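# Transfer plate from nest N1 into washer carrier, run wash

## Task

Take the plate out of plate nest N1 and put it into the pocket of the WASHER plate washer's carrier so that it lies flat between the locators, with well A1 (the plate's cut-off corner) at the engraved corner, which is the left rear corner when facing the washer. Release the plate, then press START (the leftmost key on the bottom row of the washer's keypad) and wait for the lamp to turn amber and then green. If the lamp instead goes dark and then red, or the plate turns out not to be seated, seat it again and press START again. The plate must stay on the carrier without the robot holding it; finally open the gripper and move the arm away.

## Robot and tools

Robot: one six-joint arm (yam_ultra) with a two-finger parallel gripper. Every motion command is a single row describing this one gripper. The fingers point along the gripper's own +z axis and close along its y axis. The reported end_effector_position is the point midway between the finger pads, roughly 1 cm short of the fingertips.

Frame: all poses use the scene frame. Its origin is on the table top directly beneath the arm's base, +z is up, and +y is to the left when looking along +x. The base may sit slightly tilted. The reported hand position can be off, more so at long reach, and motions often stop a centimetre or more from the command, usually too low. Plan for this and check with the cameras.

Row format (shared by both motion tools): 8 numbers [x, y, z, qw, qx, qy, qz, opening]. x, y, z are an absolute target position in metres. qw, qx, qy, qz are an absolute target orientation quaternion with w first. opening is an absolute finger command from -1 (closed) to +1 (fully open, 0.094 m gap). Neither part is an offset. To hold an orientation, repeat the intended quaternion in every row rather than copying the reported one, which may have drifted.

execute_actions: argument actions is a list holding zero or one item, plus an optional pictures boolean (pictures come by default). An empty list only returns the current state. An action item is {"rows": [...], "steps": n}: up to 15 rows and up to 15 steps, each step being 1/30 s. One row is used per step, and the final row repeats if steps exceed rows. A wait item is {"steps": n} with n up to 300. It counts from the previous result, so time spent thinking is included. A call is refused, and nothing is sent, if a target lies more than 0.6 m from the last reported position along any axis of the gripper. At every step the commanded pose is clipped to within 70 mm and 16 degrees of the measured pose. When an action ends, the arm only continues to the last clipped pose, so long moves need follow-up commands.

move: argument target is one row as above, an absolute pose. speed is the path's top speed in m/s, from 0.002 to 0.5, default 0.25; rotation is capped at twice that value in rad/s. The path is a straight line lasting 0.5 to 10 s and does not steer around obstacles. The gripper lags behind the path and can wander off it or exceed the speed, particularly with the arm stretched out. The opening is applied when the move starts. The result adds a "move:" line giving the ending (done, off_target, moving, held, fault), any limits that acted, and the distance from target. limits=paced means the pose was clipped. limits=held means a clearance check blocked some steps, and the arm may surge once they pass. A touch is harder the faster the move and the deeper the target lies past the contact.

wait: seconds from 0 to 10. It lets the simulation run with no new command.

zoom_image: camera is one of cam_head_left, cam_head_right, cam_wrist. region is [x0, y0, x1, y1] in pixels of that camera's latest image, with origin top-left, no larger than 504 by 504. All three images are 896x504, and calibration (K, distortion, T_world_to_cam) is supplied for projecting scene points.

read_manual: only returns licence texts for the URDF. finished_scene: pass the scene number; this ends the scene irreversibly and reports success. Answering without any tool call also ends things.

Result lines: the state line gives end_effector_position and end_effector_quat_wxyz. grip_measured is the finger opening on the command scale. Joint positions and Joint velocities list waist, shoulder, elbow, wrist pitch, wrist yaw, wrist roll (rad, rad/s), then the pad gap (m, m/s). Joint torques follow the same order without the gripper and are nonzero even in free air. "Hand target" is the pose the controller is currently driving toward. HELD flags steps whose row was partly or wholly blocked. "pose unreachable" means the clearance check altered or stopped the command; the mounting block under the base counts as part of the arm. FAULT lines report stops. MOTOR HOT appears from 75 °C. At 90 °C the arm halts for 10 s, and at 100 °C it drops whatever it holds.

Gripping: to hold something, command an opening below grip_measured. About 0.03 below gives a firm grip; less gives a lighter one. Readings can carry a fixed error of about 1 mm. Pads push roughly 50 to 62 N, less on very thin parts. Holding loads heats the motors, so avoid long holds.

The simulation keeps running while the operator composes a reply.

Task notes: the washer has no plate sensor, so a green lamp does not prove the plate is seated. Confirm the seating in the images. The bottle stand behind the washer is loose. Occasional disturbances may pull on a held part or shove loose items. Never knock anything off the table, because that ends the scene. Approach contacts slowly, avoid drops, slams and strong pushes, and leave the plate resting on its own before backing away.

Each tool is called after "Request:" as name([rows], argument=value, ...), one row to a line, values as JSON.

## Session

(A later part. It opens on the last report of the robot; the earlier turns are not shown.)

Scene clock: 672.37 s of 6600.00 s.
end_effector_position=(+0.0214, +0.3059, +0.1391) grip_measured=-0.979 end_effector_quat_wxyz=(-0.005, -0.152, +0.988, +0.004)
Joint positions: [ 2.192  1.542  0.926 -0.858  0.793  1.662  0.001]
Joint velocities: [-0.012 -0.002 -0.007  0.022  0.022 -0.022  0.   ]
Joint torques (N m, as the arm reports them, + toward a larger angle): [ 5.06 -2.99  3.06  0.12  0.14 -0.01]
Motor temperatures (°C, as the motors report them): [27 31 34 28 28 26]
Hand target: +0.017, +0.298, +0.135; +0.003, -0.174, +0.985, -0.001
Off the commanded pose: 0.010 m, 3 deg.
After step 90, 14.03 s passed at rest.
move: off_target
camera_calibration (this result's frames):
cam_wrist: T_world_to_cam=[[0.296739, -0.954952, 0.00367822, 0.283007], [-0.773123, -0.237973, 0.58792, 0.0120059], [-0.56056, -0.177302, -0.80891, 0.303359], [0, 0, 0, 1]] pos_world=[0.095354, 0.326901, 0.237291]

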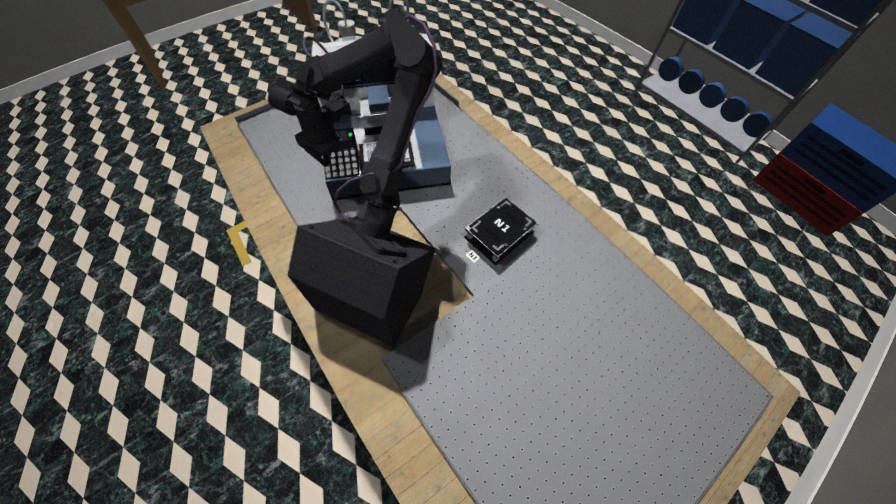

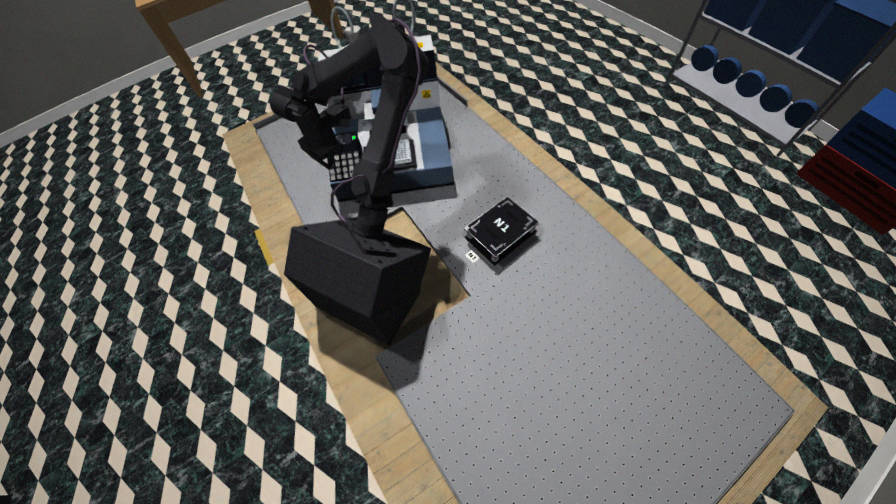

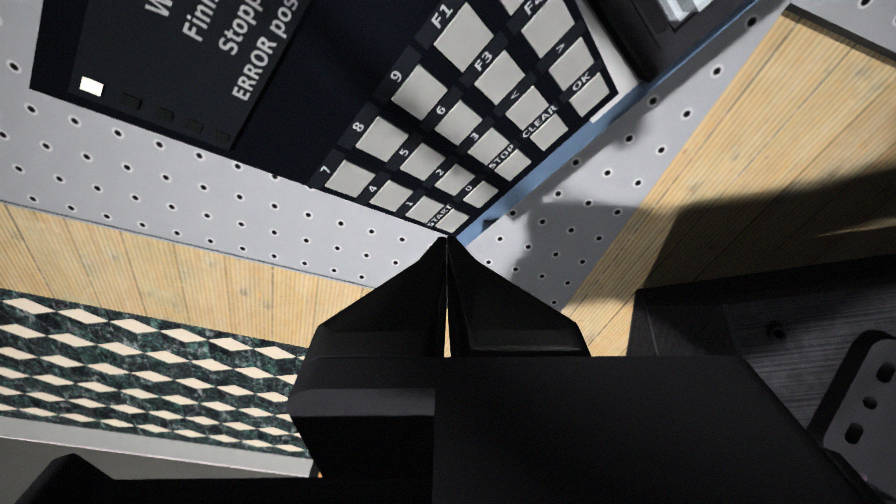

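Request:
execute_actions([
  {"rows": [[0.0135,0.2996,0.1333,0,-0.1736,0.9848,0,-1],[0.013,0.2992,0.1316,0,-0.1736,0.9848,0,-1],[0.0125,0.2988,0.13,0,-0.1736,0.9848,0,-1],[0.012,0.2984,0.1283,0,-0.1736,0.9848,0,-1],[0.0115,0.298,0.1266,0,-0.1736,0.9848,0,-1],[0.011,0.2976,0.125,0,-0.1736,0.9848,0,-1],[0.0105,0.2972,0.1233,0,-0.1736,0.9848,0,-1],[0.010,0.2968,0.1216,0,-0.1736,0.9848,0,-1],[0.0095,0.2964,0.12,0,-0.1736,0.9848,0,-1],[0.009,0.296,0.1183,0,-0.1736,0.9848,0,-1],[0.0085,0.2956,0.1166,0,-0.1736,0.9848,0,-1],[0.008,0.2952,0.115,0,-0.1736,0.9848,0,-1],[0.0075,0.2948,0.1133,0,-0.1736,0.9848,0,-1],[0.007,0.2944,0.1116,0,-0.1736,0.9848,0,-1],[0.0065,0.294,0.110,0,-0.1736,0.9848,0,-1]], "steps": 15},
], pictures=false)

Request:
execute_actions([
  {"rows": [[0.0065,0.294,0.110,0,-0.1736,0.9848,0,-1]], "steps": 15},
])

Scene clock: 711.10 s of 6600.00 s.
end_effector_position=(+0.0119, +0.3005, +0.1221) grip_measured=-0.979 end_effector_quat_wxyz=(-0.004, -0.161, +0.987, +0.006)
Joint positions: [ 2.175  1.57   0.866 -0.748  0.793  1.615  0.001]
Joint velocities: [-0.11   0.066 -0.144  0.242 -0.007 -0.11  -0.   ]
Joint torques (N m, as the arm reports them, + toward a larger angle): [ 3.92 -2.98  2.77  0.08 -0.01 -0.03]
Motor temperatures (°C, as the motors report them): [28 30 34 28 28 26]
Hand target: +0.007, +0.293, +0.111; -0.000, -0.173, +0.985, -0.001
Off the commanded pose: 0.015 m, 2 deg.
Steps of this call (steps 1 to 90: nothing new was sent; then 35.23 s passed at rest; steps 91 to 105: all 15 steps of this action). Readings (end_effector_position):
91: (+0.0212, +0.3065, +0.1391)
92: (+0.0209, +0.3071, +0.1392)
94: (+0.0201, +0.3087, +0.1390)
98: (+0.0170, +0.3069, +0.1356)
105: the state above

Scene clock: 711.60 s of 6600.00 s.
end_effector_position=(+0.0089, +0.3044, +0.1181) grip_measured=-0.979 end_effector_quat_wxyz=(-0.005, -0.158, +0.987, +0.014)
Joint positions: [ 2.168  1.578  0.856 -0.7    0.793  1.595  0.001]
Joint velocities: [ 0.012  0.007 -0.012  0.022 -0.037  0.037 -0.001]
Joint torques (N m, as the arm reports them, + toward a larger angle): [ 3.94 -3.18  2.87  0.09 -0.01  0.01]
Motor temperatures (°C, as the motors report them): [28 30 34 28 28 26]
Hand target: +0.007, +0.294, +0.110; -0.000, -0.174, +0.985, -0.000
Off the commanded pose: 0.013 m, 3 deg.
Steps of this call (steps 1 to 15: all 15 steps of this action). Readings (end_effector_position):
1: (+0.0115, +0.3000, +0.1205)
2: (+0.0111, +0.2998, +0.1193)
4: (+0.0104, +0.3004, +0.1181)
8: (+0.0094, +0.3030, +0.1181)
15: the state above
camera_calibration (this result's frames):
cam_wrist: T_world_to_cam=[[0.308836, -0.950981, -0.0159978, 0.286357], [-0.767823, -0.25921, 0.585882, 0.0210454], [-0.561309, -0.168658, -0.810238, 0.27662], [0, 0, 0, 1]] pos_world=[0.0829912, 0.32443, 0.216379]

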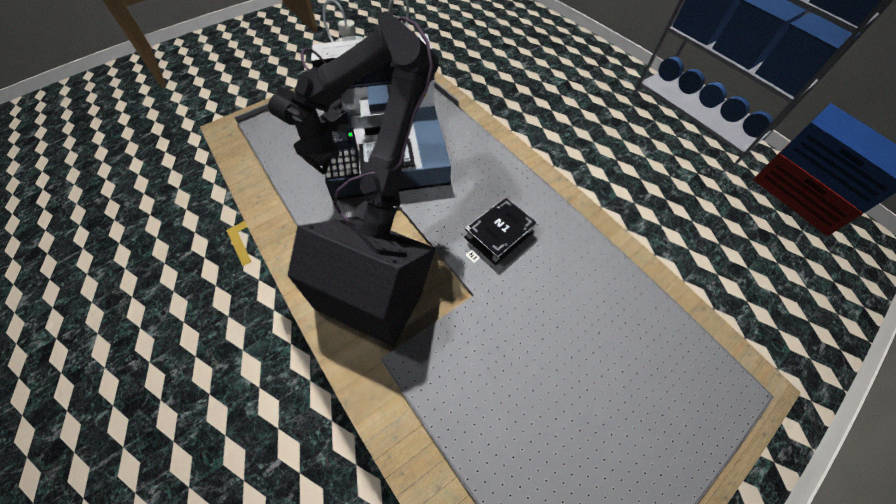

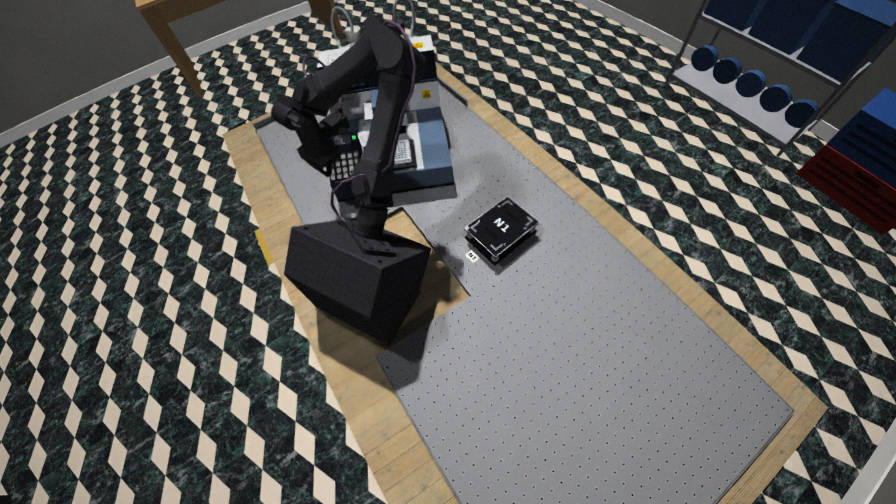

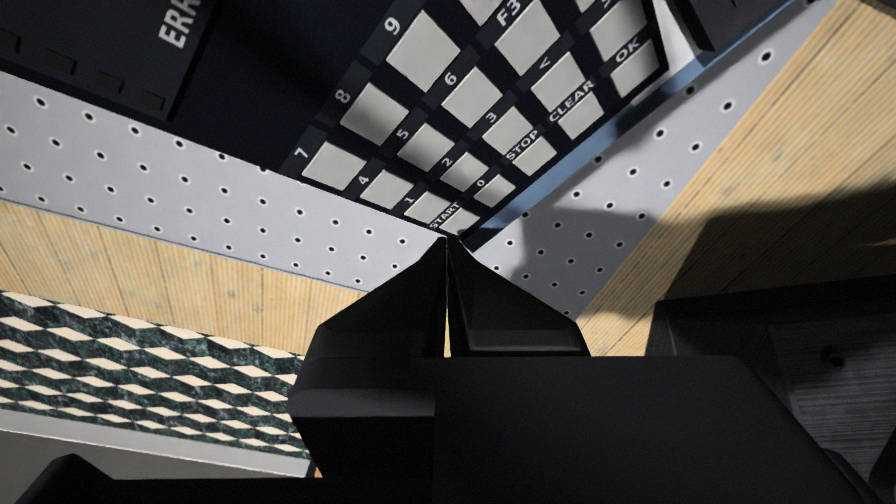

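Request:
execute_actions([
  {"rows": [[0.007,0.2936,0.1093,0.0002,-0.1736,0.9848,-0.0013,-1],[0.0074,0.2932,0.1086,0.0004,-0.1736,0.9848,-0.0026,-1],[0.0079,0.2928,0.1079,0.0006,-0.1736,0.9848,-0.0039,-1],[0.0083,0.2924,0.1072,0.0008,-0.1736,0.9848,-0.0052,-1],[0.0088,0.292,0.1065,0.001,-0.1736,0.9848,-0.0065,-1],[0.0092,0.2916,0.1058,0.0012,-0.1736,0.9848,-0.0078,-1],[0.0097,0.2912,0.1051,0.0014,-0.1736,0.9848,-0.0091,-1],[0.0101,0.2908,0.1044,0.0016,-0.1736,0.9848,-0.0104,-1],[0.0106,0.2904,0.1037,0.0018,-0.1736,0.9848,-0.0117,-1],[0.011,0.290,0.103,0.002,-0.1736,0.9848,-0.013,-1]], "steps": 15},
])

Scene clock: 731.77 s of 6600.00 s.
end_effector_position=(+0.0152, +0.3035, +0.1130) grip_measured=-0.979 end_effector_quat_wxyz=(-0.002, -0.153, +0.988, +0.006)
Joint positions: [ 2.14   1.578  0.856 -0.698  0.793  1.584  0.001]
Joint velocities: [ 0.002  0.002 -0.002  0.081  0.037 -0.051 -0.001]
Joint torques (N m, as the arm reports them, + toward a larger angle): [ 3.69 -2.68  2.31  0.06  0.01  0.  ]
Motor temperatures (°C, as the motors report them): [28 30 33 28 28 26]
Hand target: +0.012, +0.290, +0.104; +0.002, -0.173, +0.985, -0.013
Off the commanded pose: 0.017 m, 3 deg.
Steps of this call (steps 1 to 90: nothing new was sent; then 16.67 s passed at rest; steps 91 to 105: all 15 steps of this action). Readings (end_effector_position):
91: (+0.0088, +0.3048, +0.1181)
92: (+0.0089, +0.3048, +0.1180)
94: (+0.0097, +0.3046, +0.1174)
98: (+0.0124, +0.3041, +0.1152)
105: the state above
camera_calibration (this result's frames):
cam_wrist: T_world_to_cam=[[0.299607, -0.954061, 0.00195554, 0.282474], [-0.775847, -0.242448, 0.582478, 0.0240306], [-0.555245, -0.176032, -0.812844, 0.278307], [0, 0, 0, 1]] pos_world=[0.0885414, 0.324314, 0.211671]

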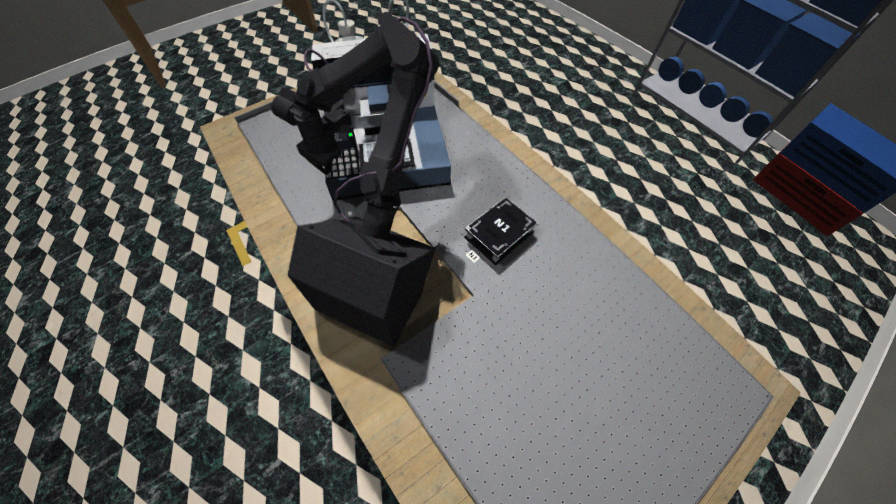

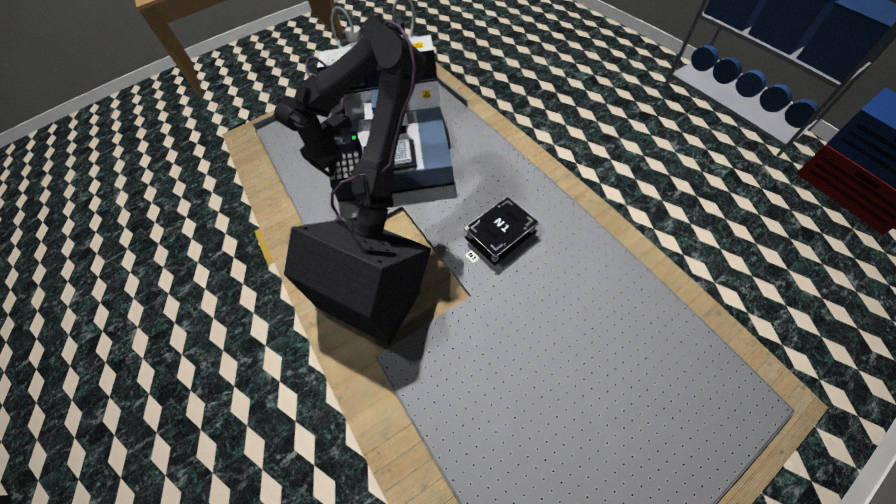

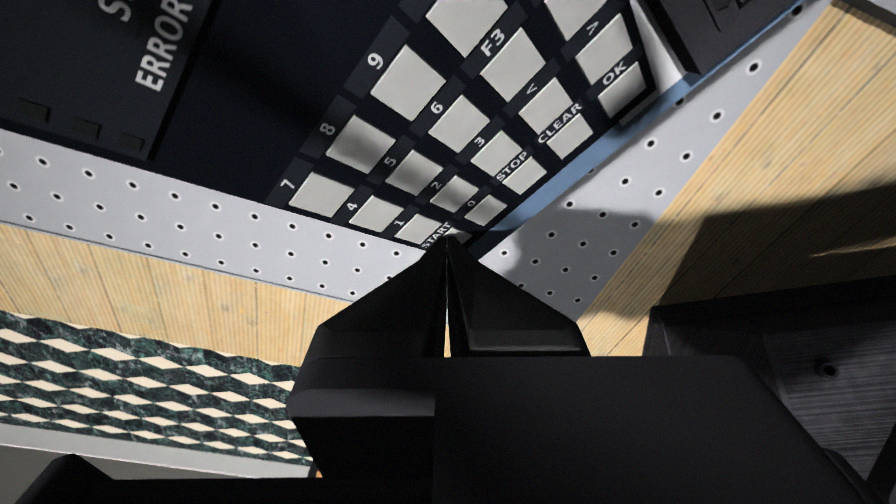

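Request:
execute_actions([
  {"rows": [[0.0093,0.2849,0.0998,0.0031,-0.1806,0.9836,-0.020,-1],[0.0093,0.2849,0.0998,0.0031,-0.1806,0.9836,-0.020,-1],[0.011,0.290,0.103,0.002,-0.1736,0.9848,-0.013,-1]], "steps": 10},
])

Scene clock: 746.50 s of 6600.00 s.
end_effector_position=(+0.0141, +0.3028, +0.1118) grip_measured=-0.979 end_effector_quat_wxyz=(-0.001, -0.156, +0.988, +0.004)
Joint positions: [ 2.14   1.586  0.856 -0.697  0.793  1.582  0.001]
Joint velocities: [ 0.007 -0.007 -0.012 -0.081 -0.007  0.037 -0.   ]
Joint torques (N m, as the arm reports them, + toward a larger angle): [ 3.9  -3.27  2.31  0.08  0.02  0.  ]
Motor temperatures (°C, as the motors report them): [28 30 33 28 28 26]
Hand target: +0.012, +0.290, +0.104; +0.002, -0.173, +0.985, -0.013
Off the commanded pose: 0.016 m, 3 deg.
Steps of this call (steps 1 to 90: nothing new was sent; then 11.40 s passed at rest; steps 91 to 100: all 10 steps of this action). Readings (end_effector_position):
91: (+0.0151, +0.3034, +0.1129)
92: (+0.0147, +0.3032, +0.1125)
94: (+0.0141, +0.3027, +0.1118)
98: (+0.0141, +0.3028, +0.1118)
100: the state above
camera_calibration (this result's frames):
cam_wrist: T_world_to_cam=[[0.305674, -0.952117, 0.0059603, 0.281033], [-0.775067, -0.245187, 0.582369, 0.0245628], [-0.553023, -0.182635, -0.812903, 0.278533], [0, 0, 0, 1]] pos_world=[0.0871683, 0.324468, 0.21044]

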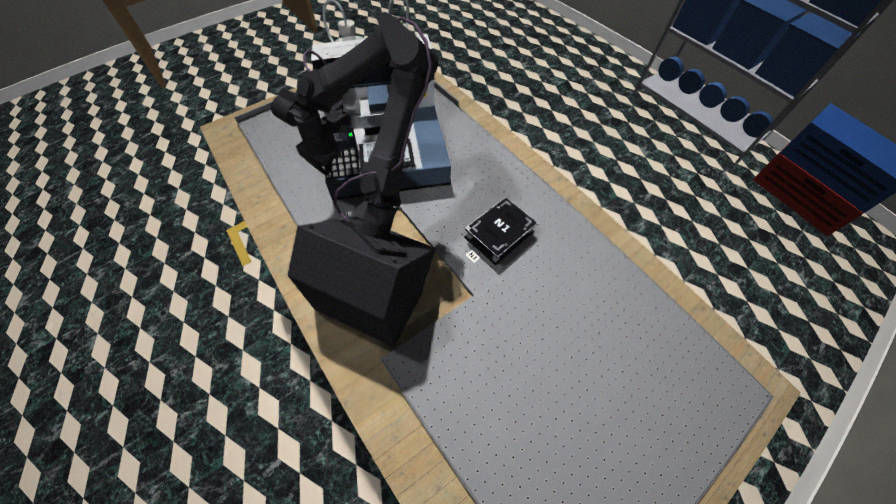

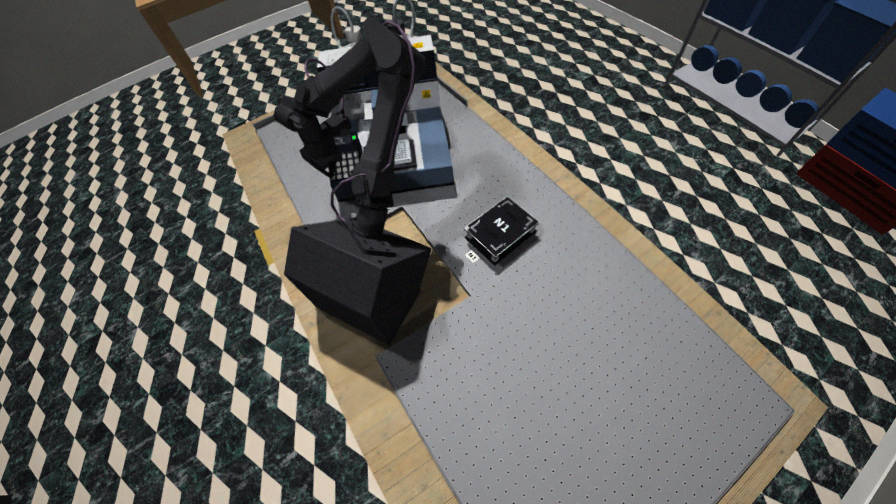

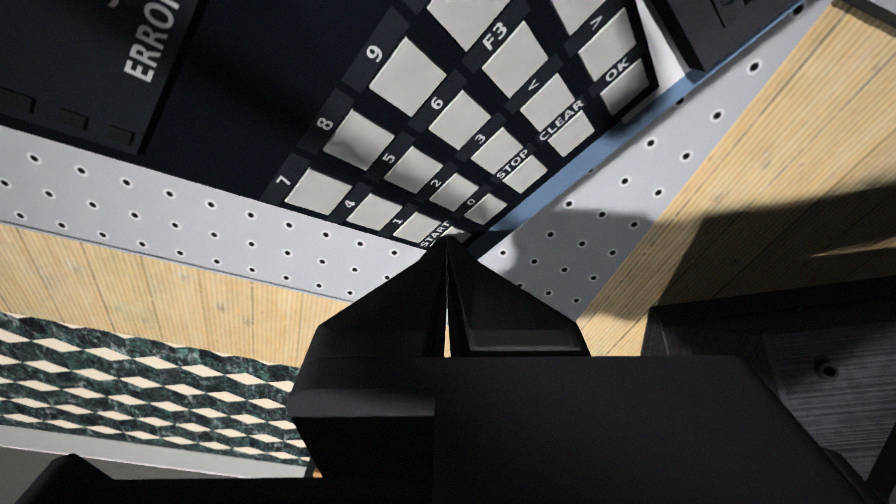

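Request:
execute_actions(actions=[])

Scene clock: 770.20 s of 6600.00 s.
end_effector_position=(+0.0141, +0.3028, +0.1118) grip_measured=-0.979 end_effector_quat_wxyz=(-0.001, -0.156, +0.988, +0.004)
Joint positions: [ 2.14   1.586  0.856 -0.697  0.793  1.582  0.001]
Joint velocities: [-0.002 -0.007 -0.012  0.007 -0.022 -0.051 -0.001]
Joint torques (N m, as the arm reports them, + toward a larger angle): [ 3.86 -3.39  2.46  0.07 -0.01 -0.01]
Motor temperatures (°C, as the motors report them): [28 30 33 27 28 26]
Hand target: +0.012, +0.290, +0.104; +0.002, -0.173, +0.985, -0.013
Off the commanded pose: 0.016 m, 3 deg.
Steps of this call (steps 1 to 90: nothing new was sent; then 20.70 s passed at rest). Readings (end_effector_position):
1: (+0.0141, +0.3028, +0.1118)
2: (+0.0141, +0.3028, +0.1118)
4: (+0.0141, +0.3028, +0.1118)
8: (+0.0141, +0.3028, +0.1118)
90: the state above
camera_calibration (this result's frames):
cam_wrist: T_world_to_cam=[[0.305674, -0.952117, 0.0059603, 0.281033], [-0.775067, -0.245187, 0.582369, 0.0245628], [-0.553023, -0.182635, -0.812903, 0.278533], [0, 0, 0, 1]] pos_world=[0.0871683, 0.324468, 0.21044]

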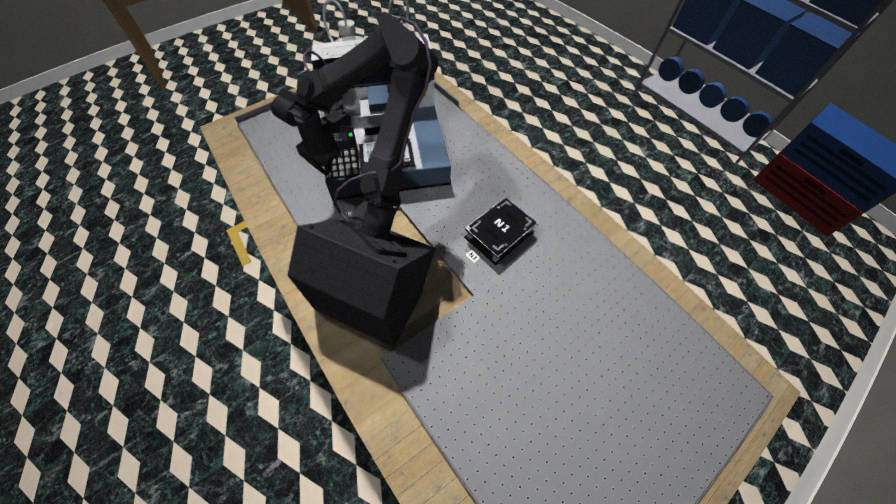

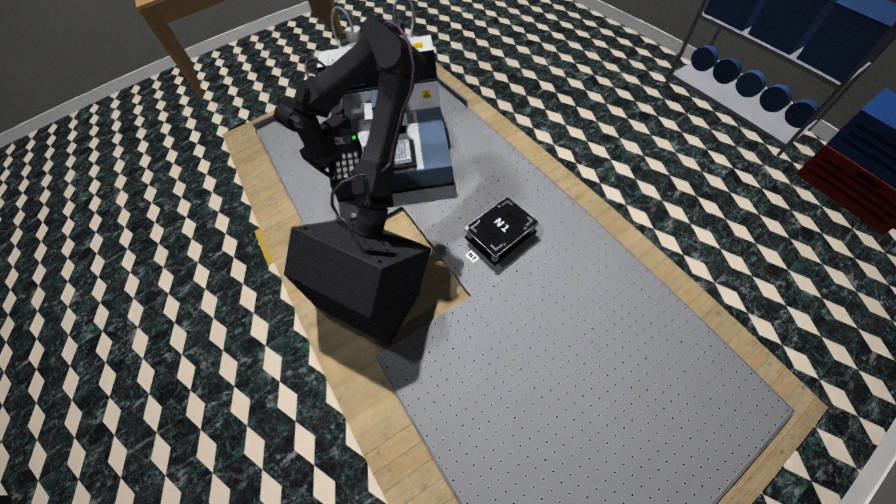

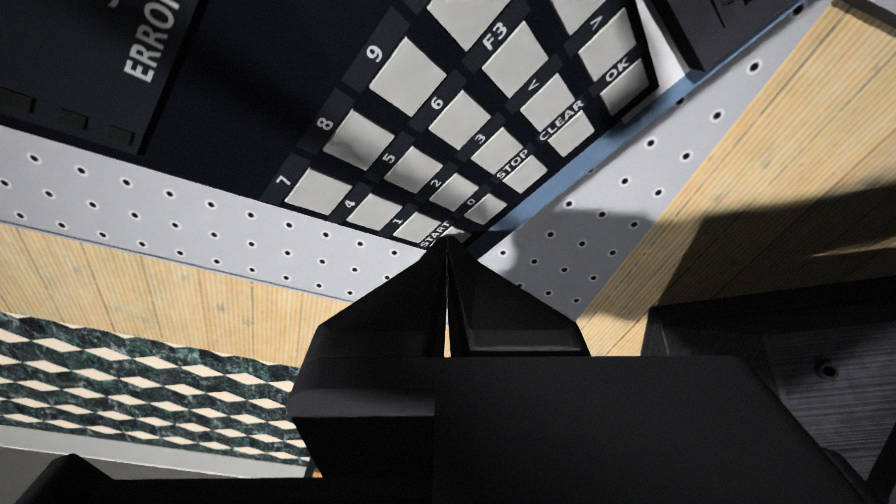

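Request:
execute_actions([
  {"rows":[[0.0106,0.2844,0.1008,0.0028,-0.1786,0.9838,-0.018,-1],[0.0106,0.2844,0.1008,0.0028,-0.1786,0.9838,-0.018,-1],[0.0106,0.2844,0.1008,0.0028,-0.1786,0.9838,-0.018,-1],[0.011,0.290,0.103,0.002,-0.1736,0.9848,-0.013,-1]],"steps":15},
])

Scene clock: 775.07 s of 6600.00 s.
end_effector_position=(+0.0135, +0.2988, +0.1100) grip_measured=-0.979 end_effector_quat_wxyz=(-0.001, -0.160, +0.987, +0.001)
Joint positions: [ 2.14   1.586  0.844 -0.693  0.793  1.581  0.001]
Joint velocities: [ 0.017  0.007  0.002  0.081  0.007 -0.051  0.001]
Joint torques (N m, as the arm reports them, + toward a larger angle): [ 3.82 -3.11  3.26  0.06  0.04  0.02]
Motor temperatures (°C, as the motors report them): [28 30 33 27 28 26]
Hand target: +0.011, +0.290, +0.104; +0.002, -0.173, +0.985, -0.013
Off the commanded pose: 0.012 m, 2 deg.
Steps of this call (steps 1 to 90: nothing new was sent; then 1.37 s passed at rest; steps 91 to 105: all 15 steps of this action). Readings (end_effector_position):
91: (+0.0139, +0.3024, +0.1115)
92: (+0.0137, +0.3014, +0.1110)
94: (+0.0136, +0.2987, +0.1100)
98: (+0.0135, +0.2988, +0.1100)
105: the state above
camera_calibration (this result's frames):
cam_wrist: T_world_to_cam=[[0.312335, -0.949895, 0.0121061, 0.27599], [-0.774509, -0.247245, 0.582242, 0.0248183], [-0.550076, -0.191231, -0.812925, 0.278555], [0, 0, 0, 1]] pos_world=[0.0862469, 0.321566, 0.208653]

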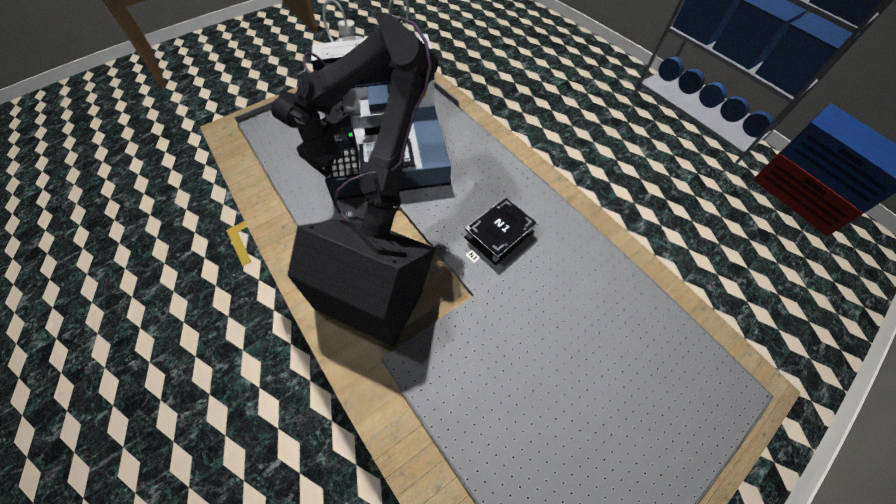

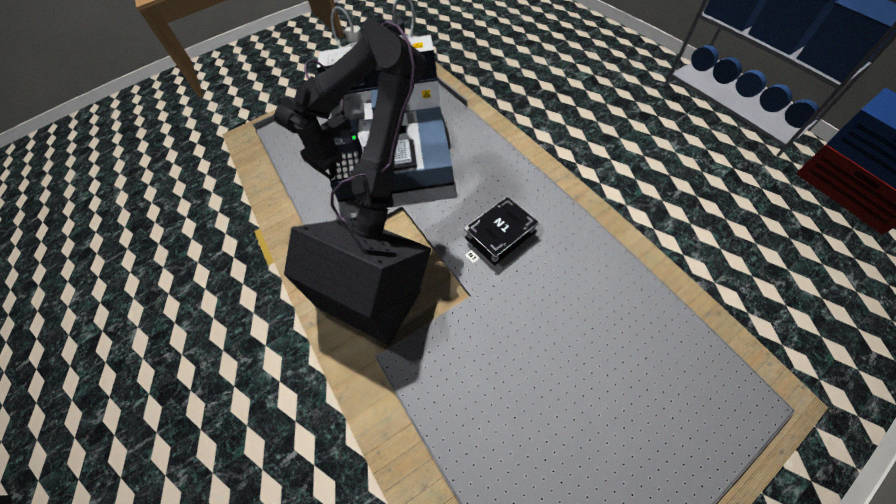

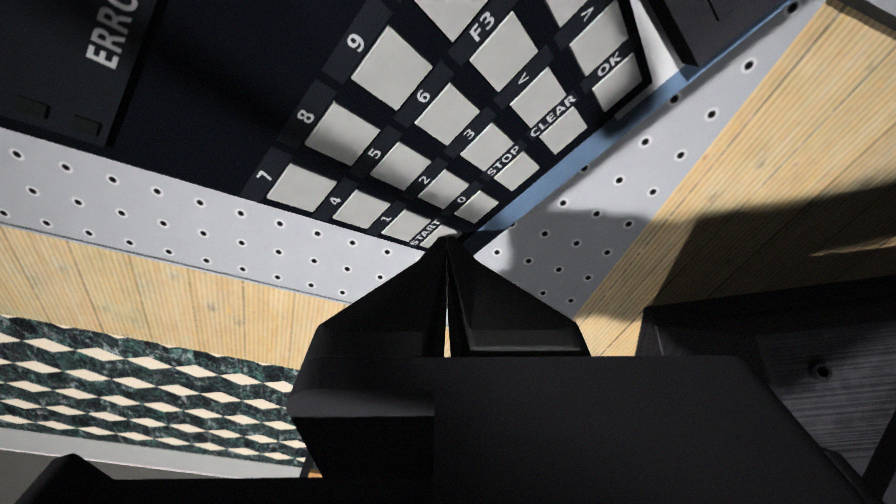

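Request:
zoom_image(camera="cam_wrist", region=[370, 170, 530, 280])

Region (370, 170, 530, 280) of cam_wrist's 896x504 image, scaled by 3.150, with more detail than that image has; it fills the top 346 rows of this view, and the rest is white.

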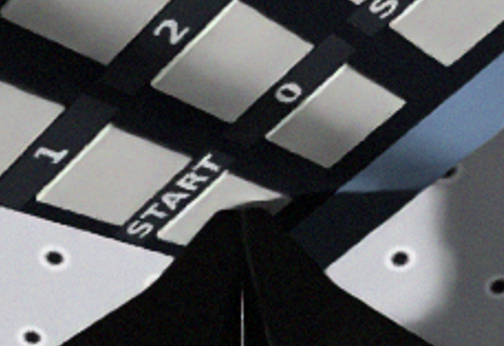

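Request:
execute_actions([
  {"rows":[[0.0113,0.2901,0.1027,0.002,-0.1736,0.9848,-0.013,-1],[0.0115,0.2902,0.1024,0.002,-0.1736,0.9848,-0.013,-1],[0.0117,0.2903,0.1021,0.002,-0.1736,0.9848,-0.013,-1],[0.0119,0.2904,0.1018,0.002,-0.1736,0.9848,-0.013,-1],[0.0121,0.2905,0.1015,0.002,-0.1736,0.9848,-0.013,-1],[0.0123,0.2906,0.1012,0.002,-0.1736,0.9848,-0.013,-1],[0.0125,0.2907,0.1009,0.002,-0.1736,0.9848,-0.013,-1],[0.0127,0.2908,0.1006,0.002,-0.1736,0.9848,-0.013,-1],[0.0129,0.2909,0.1003,0.002,-0.1736,0.9848,-0.013,-1],[0.013,0.291,0.100,0.002,-0.1736,0.9848,-0.013,-1]],"steps":15},
])

Scene clock: 790.83 s of 6600.00 s.
end_effector_position=(+0.0143, +0.2988, +0.1087) grip_measured=-0.979 end_effector_quat_wxyz=(-0.002, -0.165, +0.986, -0.001)
Joint positions: [ 2.133  1.586  0.844 -0.69   0.789  1.564  0.001]
Joint velocities: [-0.002 -0.012  0.002 -0.081 -0.066  0.066  0.   ]
Joint torques (N m, as the arm reports them, + toward a larger angle): [ 3.5  -3.23  2.97  0.14  0.   -0.02]
Motor temperatures (°C, as the motors report them): [28 30 33 27 28 26]
Hand target: +0.013, +0.291, +0.101; +0.002, -0.173, +0.985, -0.013
Off the commanded pose: 0.012 m, 2 deg.
Steps of this call (steps 1 to 90: nothing new was sent; then 12.27 s passed at rest; steps 91 to 105: all 15 steps of this action). Readings (end_effector_position):
91: (+0.0135, +0.2988, +0.1100)
92: (+0.0135, +0.2989, +0.1100)
94: (+0.0138, +0.2989, +0.1097)
98: (+0.0143, +0.2989, +0.1090)
105: the state above
camera_calibration (this result's frames):
cam_wrist: T_world_to_cam=[[0.321691, -0.946729, 0.0147831, 0.274384], [-0.770961, -0.252839, 0.584543, 0.027497], [-0.549666, -0.19944, -0.811228, 0.280218], [0, 0, 0, 1]] pos_world=[0.0869586, 0.322606, 0.207191]

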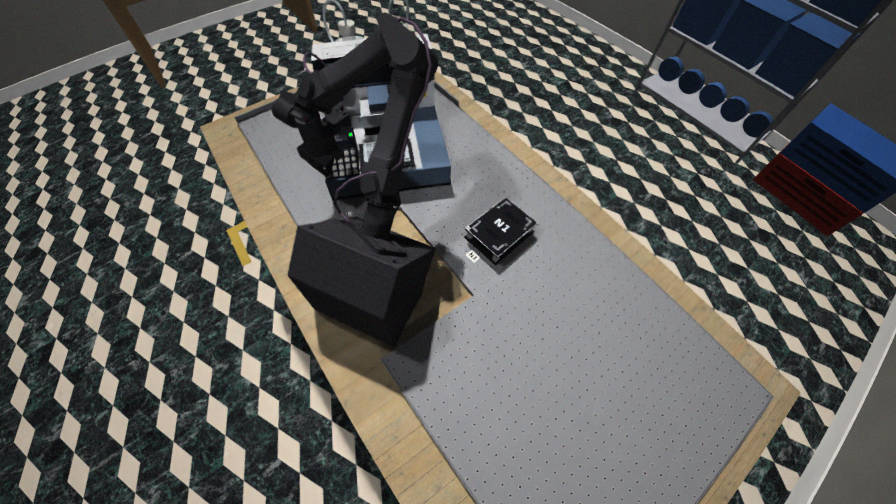

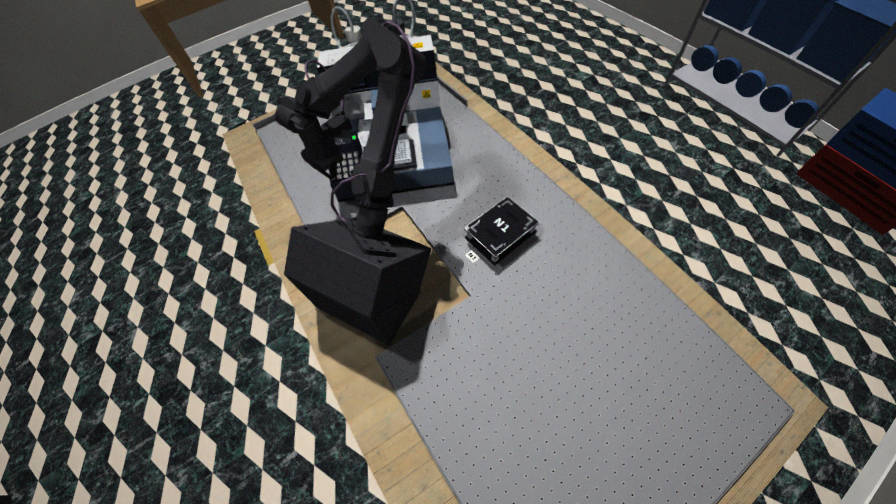

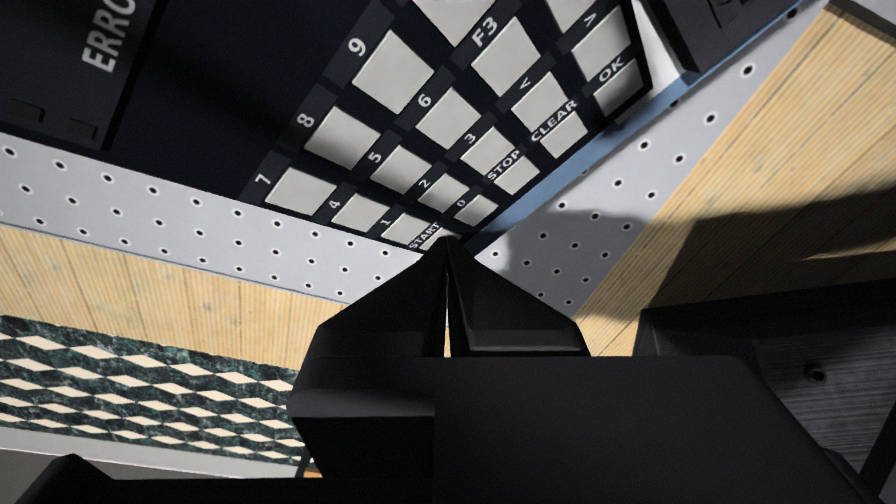

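Likely in contact. Press more.

Request:
execute_actions([
  {"rows":[[0.0131,0.291,0.0997,0.002,-0.1736,0.9848,-0.013,-1],[0.0132,0.2911,0.0994,0.002,-0.1736,0.9848,-0.013,-1],[0.0133,0.2912,0.0991,0.002,-0.1736,0.9848,-0.013,-1],[0.0134,0.2913,0.0988,0.002,-0.1736,0.9848,-0.013,-1],[0.0135,0.2914,0.0985,0.002,-0.1736,0.9848,-0.013,-1],[0.0136,0.2915,0.0982,0.002,-0.1736,0.9848,-0.013,-1],[0.0137,0.2916,0.0979,0.002,-0.1736,0.9848,-0.013,-1],[0.0138,0.2917,0.0976,0.002,-0.1736,0.9848,-0.013,-1],[0.0139,0.2918,0.0973,0.002,-0.1736,0.9848,-0.013,-1],[0.014,0.292,0.097,0.002,-0.1736,0.9848,-0.013,-1]],"steps":15},
])

Scene clock: 799.10 s of 6600.00 s.
end_effector_position=(+0.0143, +0.2990, +0.1078) grip_measured=-0.979 end_effector_quat_wxyz=(-0.004, -0.169, +0.986, -0.002)
Joint positions: [ 2.128  1.586  0.844 -0.686  0.784  1.548  0.001]
Joint velocities: [-0.017  0.007  0.002  0.037 -0.007 -0.037 -0.   ]
Joint torques (N m, as the arm reports them, + toward a larger angle): [ 2.74 -3.04  2.71  0.29  0.02 -0.02]
Motor temperatures (°C, as the motors report them): [27 30 33 28 28 26]
Hand target: +0.014, +0.292, +0.098; +0.002, -0.173, +0.985, -0.013
Off the commanded pose: 0.013 m, 2 deg.
Steps of this call (steps 1 to 90: nothing new was sent; then 4.77 s passed at rest; steps 91 to 105: all 15 steps of this action). Readings (end_effector_position):
91: (+0.0143, +0.2988, +0.1087)
92: (+0.0143, +0.2988, +0.1087)
94: (+0.0144, +0.2988, +0.1086)
98: (+0.0145, +0.2991, +0.1080)
105: the state above
camera_calibration (this result's frames):
cam_wrist: T_world_to_cam=[[0.330805, -0.943577, 0.0151856, 0.273487], [-0.766213, -0.25916, 0.588008, 0.0295712], [-0.550895, -0.206151, -0.808713, 0.28132], [0, 0, 0, 1]] pos_world=[0.0871652, 0.323714, 0.205966]

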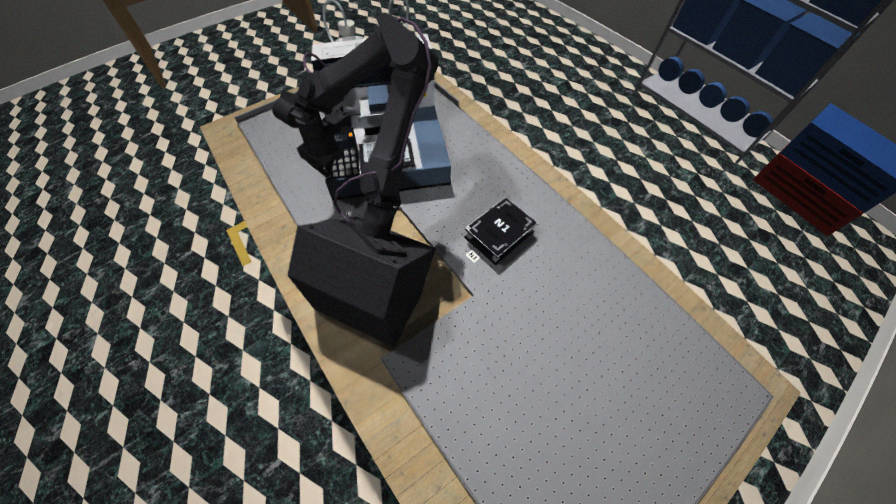

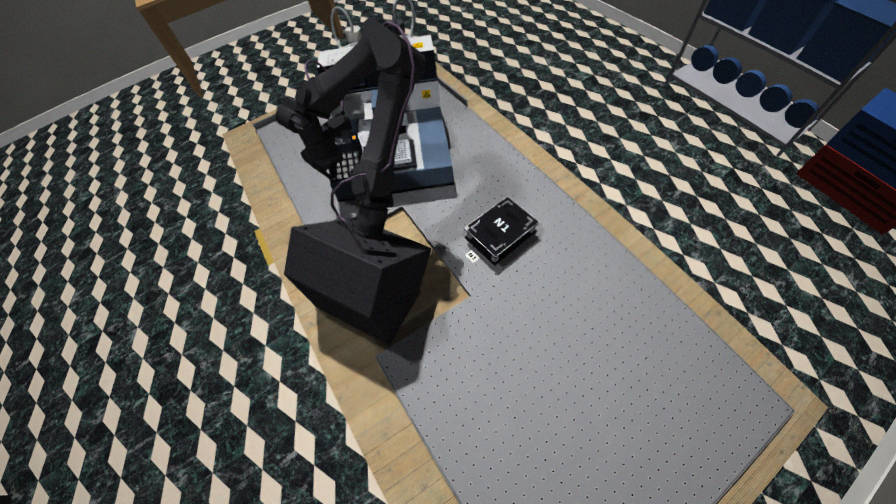

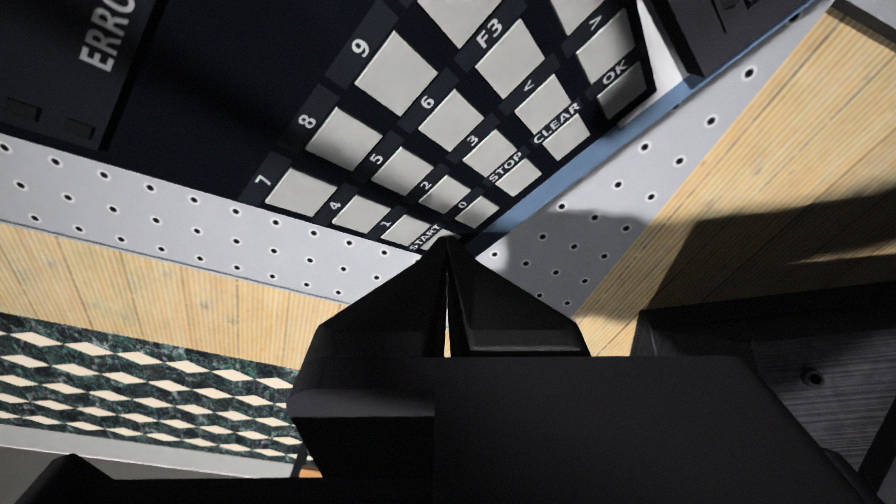

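Amber. Lift clear.

Request:
move(target=[0.005,0.29,0.20,0,-0.25,0.968,0,-1], speed=0.08)

Scene clock: 805.23 s of 6600.00 s.
end_effector_position=(+0.0063, +0.2837, +0.1905) grip_measured=-0.979 end_effector_quat_wxyz=(+0.005, -0.255, +0.967, -0.014)
Joint positions: [ 2.41   1.586  1.038 -1.208  0.789  1.804  0.001]
Joint velocities: [ 0.002  0.007  0.002  0.007  0.051  0.095 -0.   ]
Joint torques (N m, as the arm reports them, + toward a larger angle): [ 5.03 -3.9   7.16 -0.17  0.05  0.14]
Motor temperatures (°C, as the motors report them): [28 30 33 28 28 26]
Hand target: +0.006, +0.291, +0.199; +0.004, -0.250, +0.968, -0.001
Off the commanded pose: 0.012 m, 2 deg.
move: off_target
camera_calibration (this result's frames):
cam_wrist: T_world_to_cam=[[0.489666, -0.870801, 0.0439736, 0.233265], [-0.723191, -0.377455, 0.578379, 0.00598232], [-0.487055, -0.315014, -0.814582, 0.372168], [0, 0, 0, 1]] pos_world=[0.0713709, 0.322624, 0.289444]

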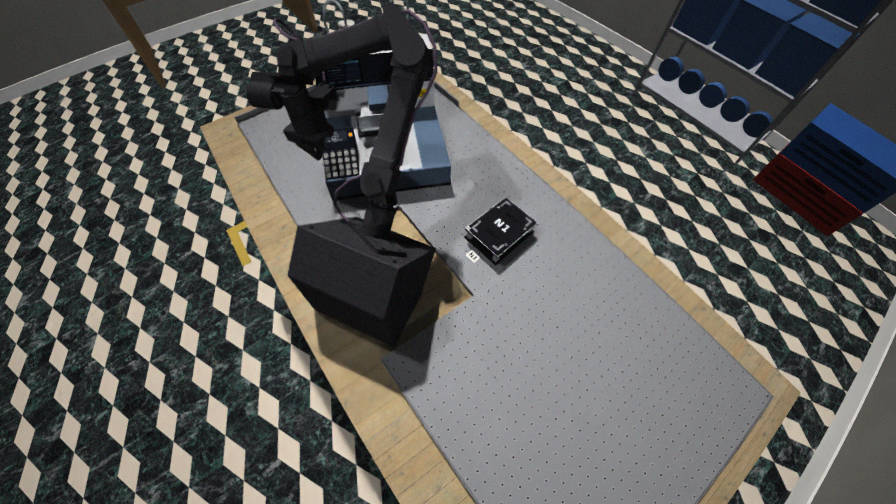

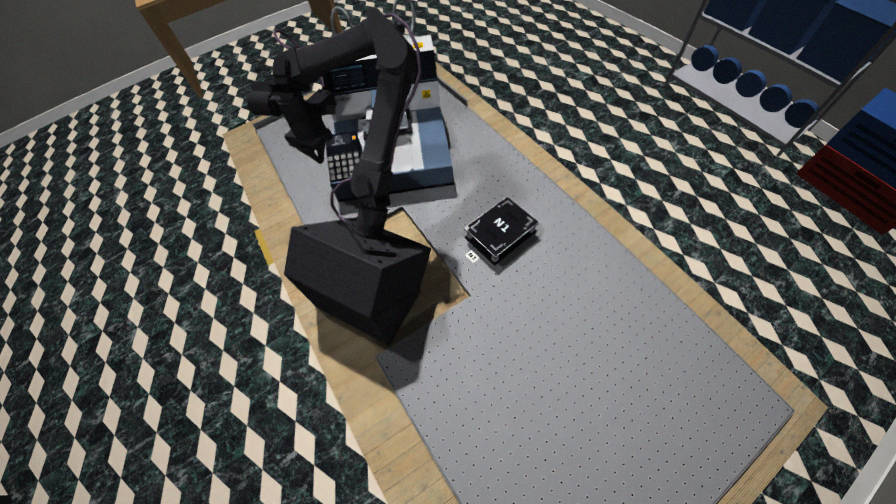

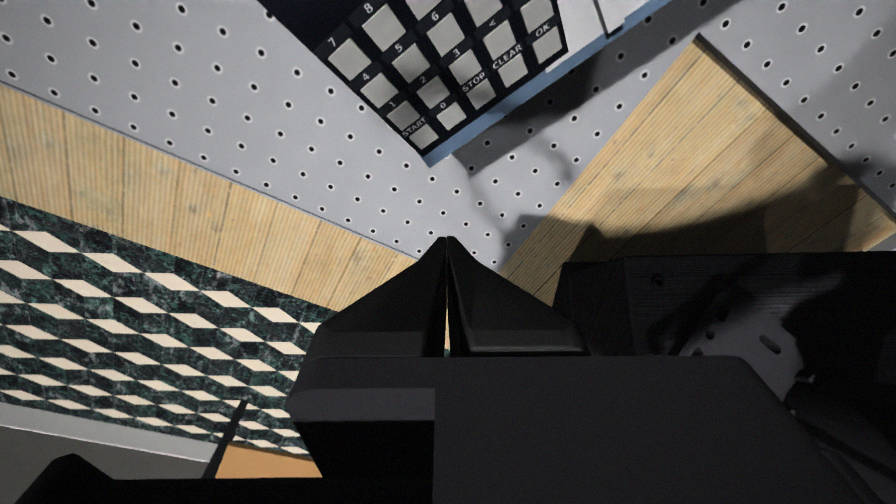

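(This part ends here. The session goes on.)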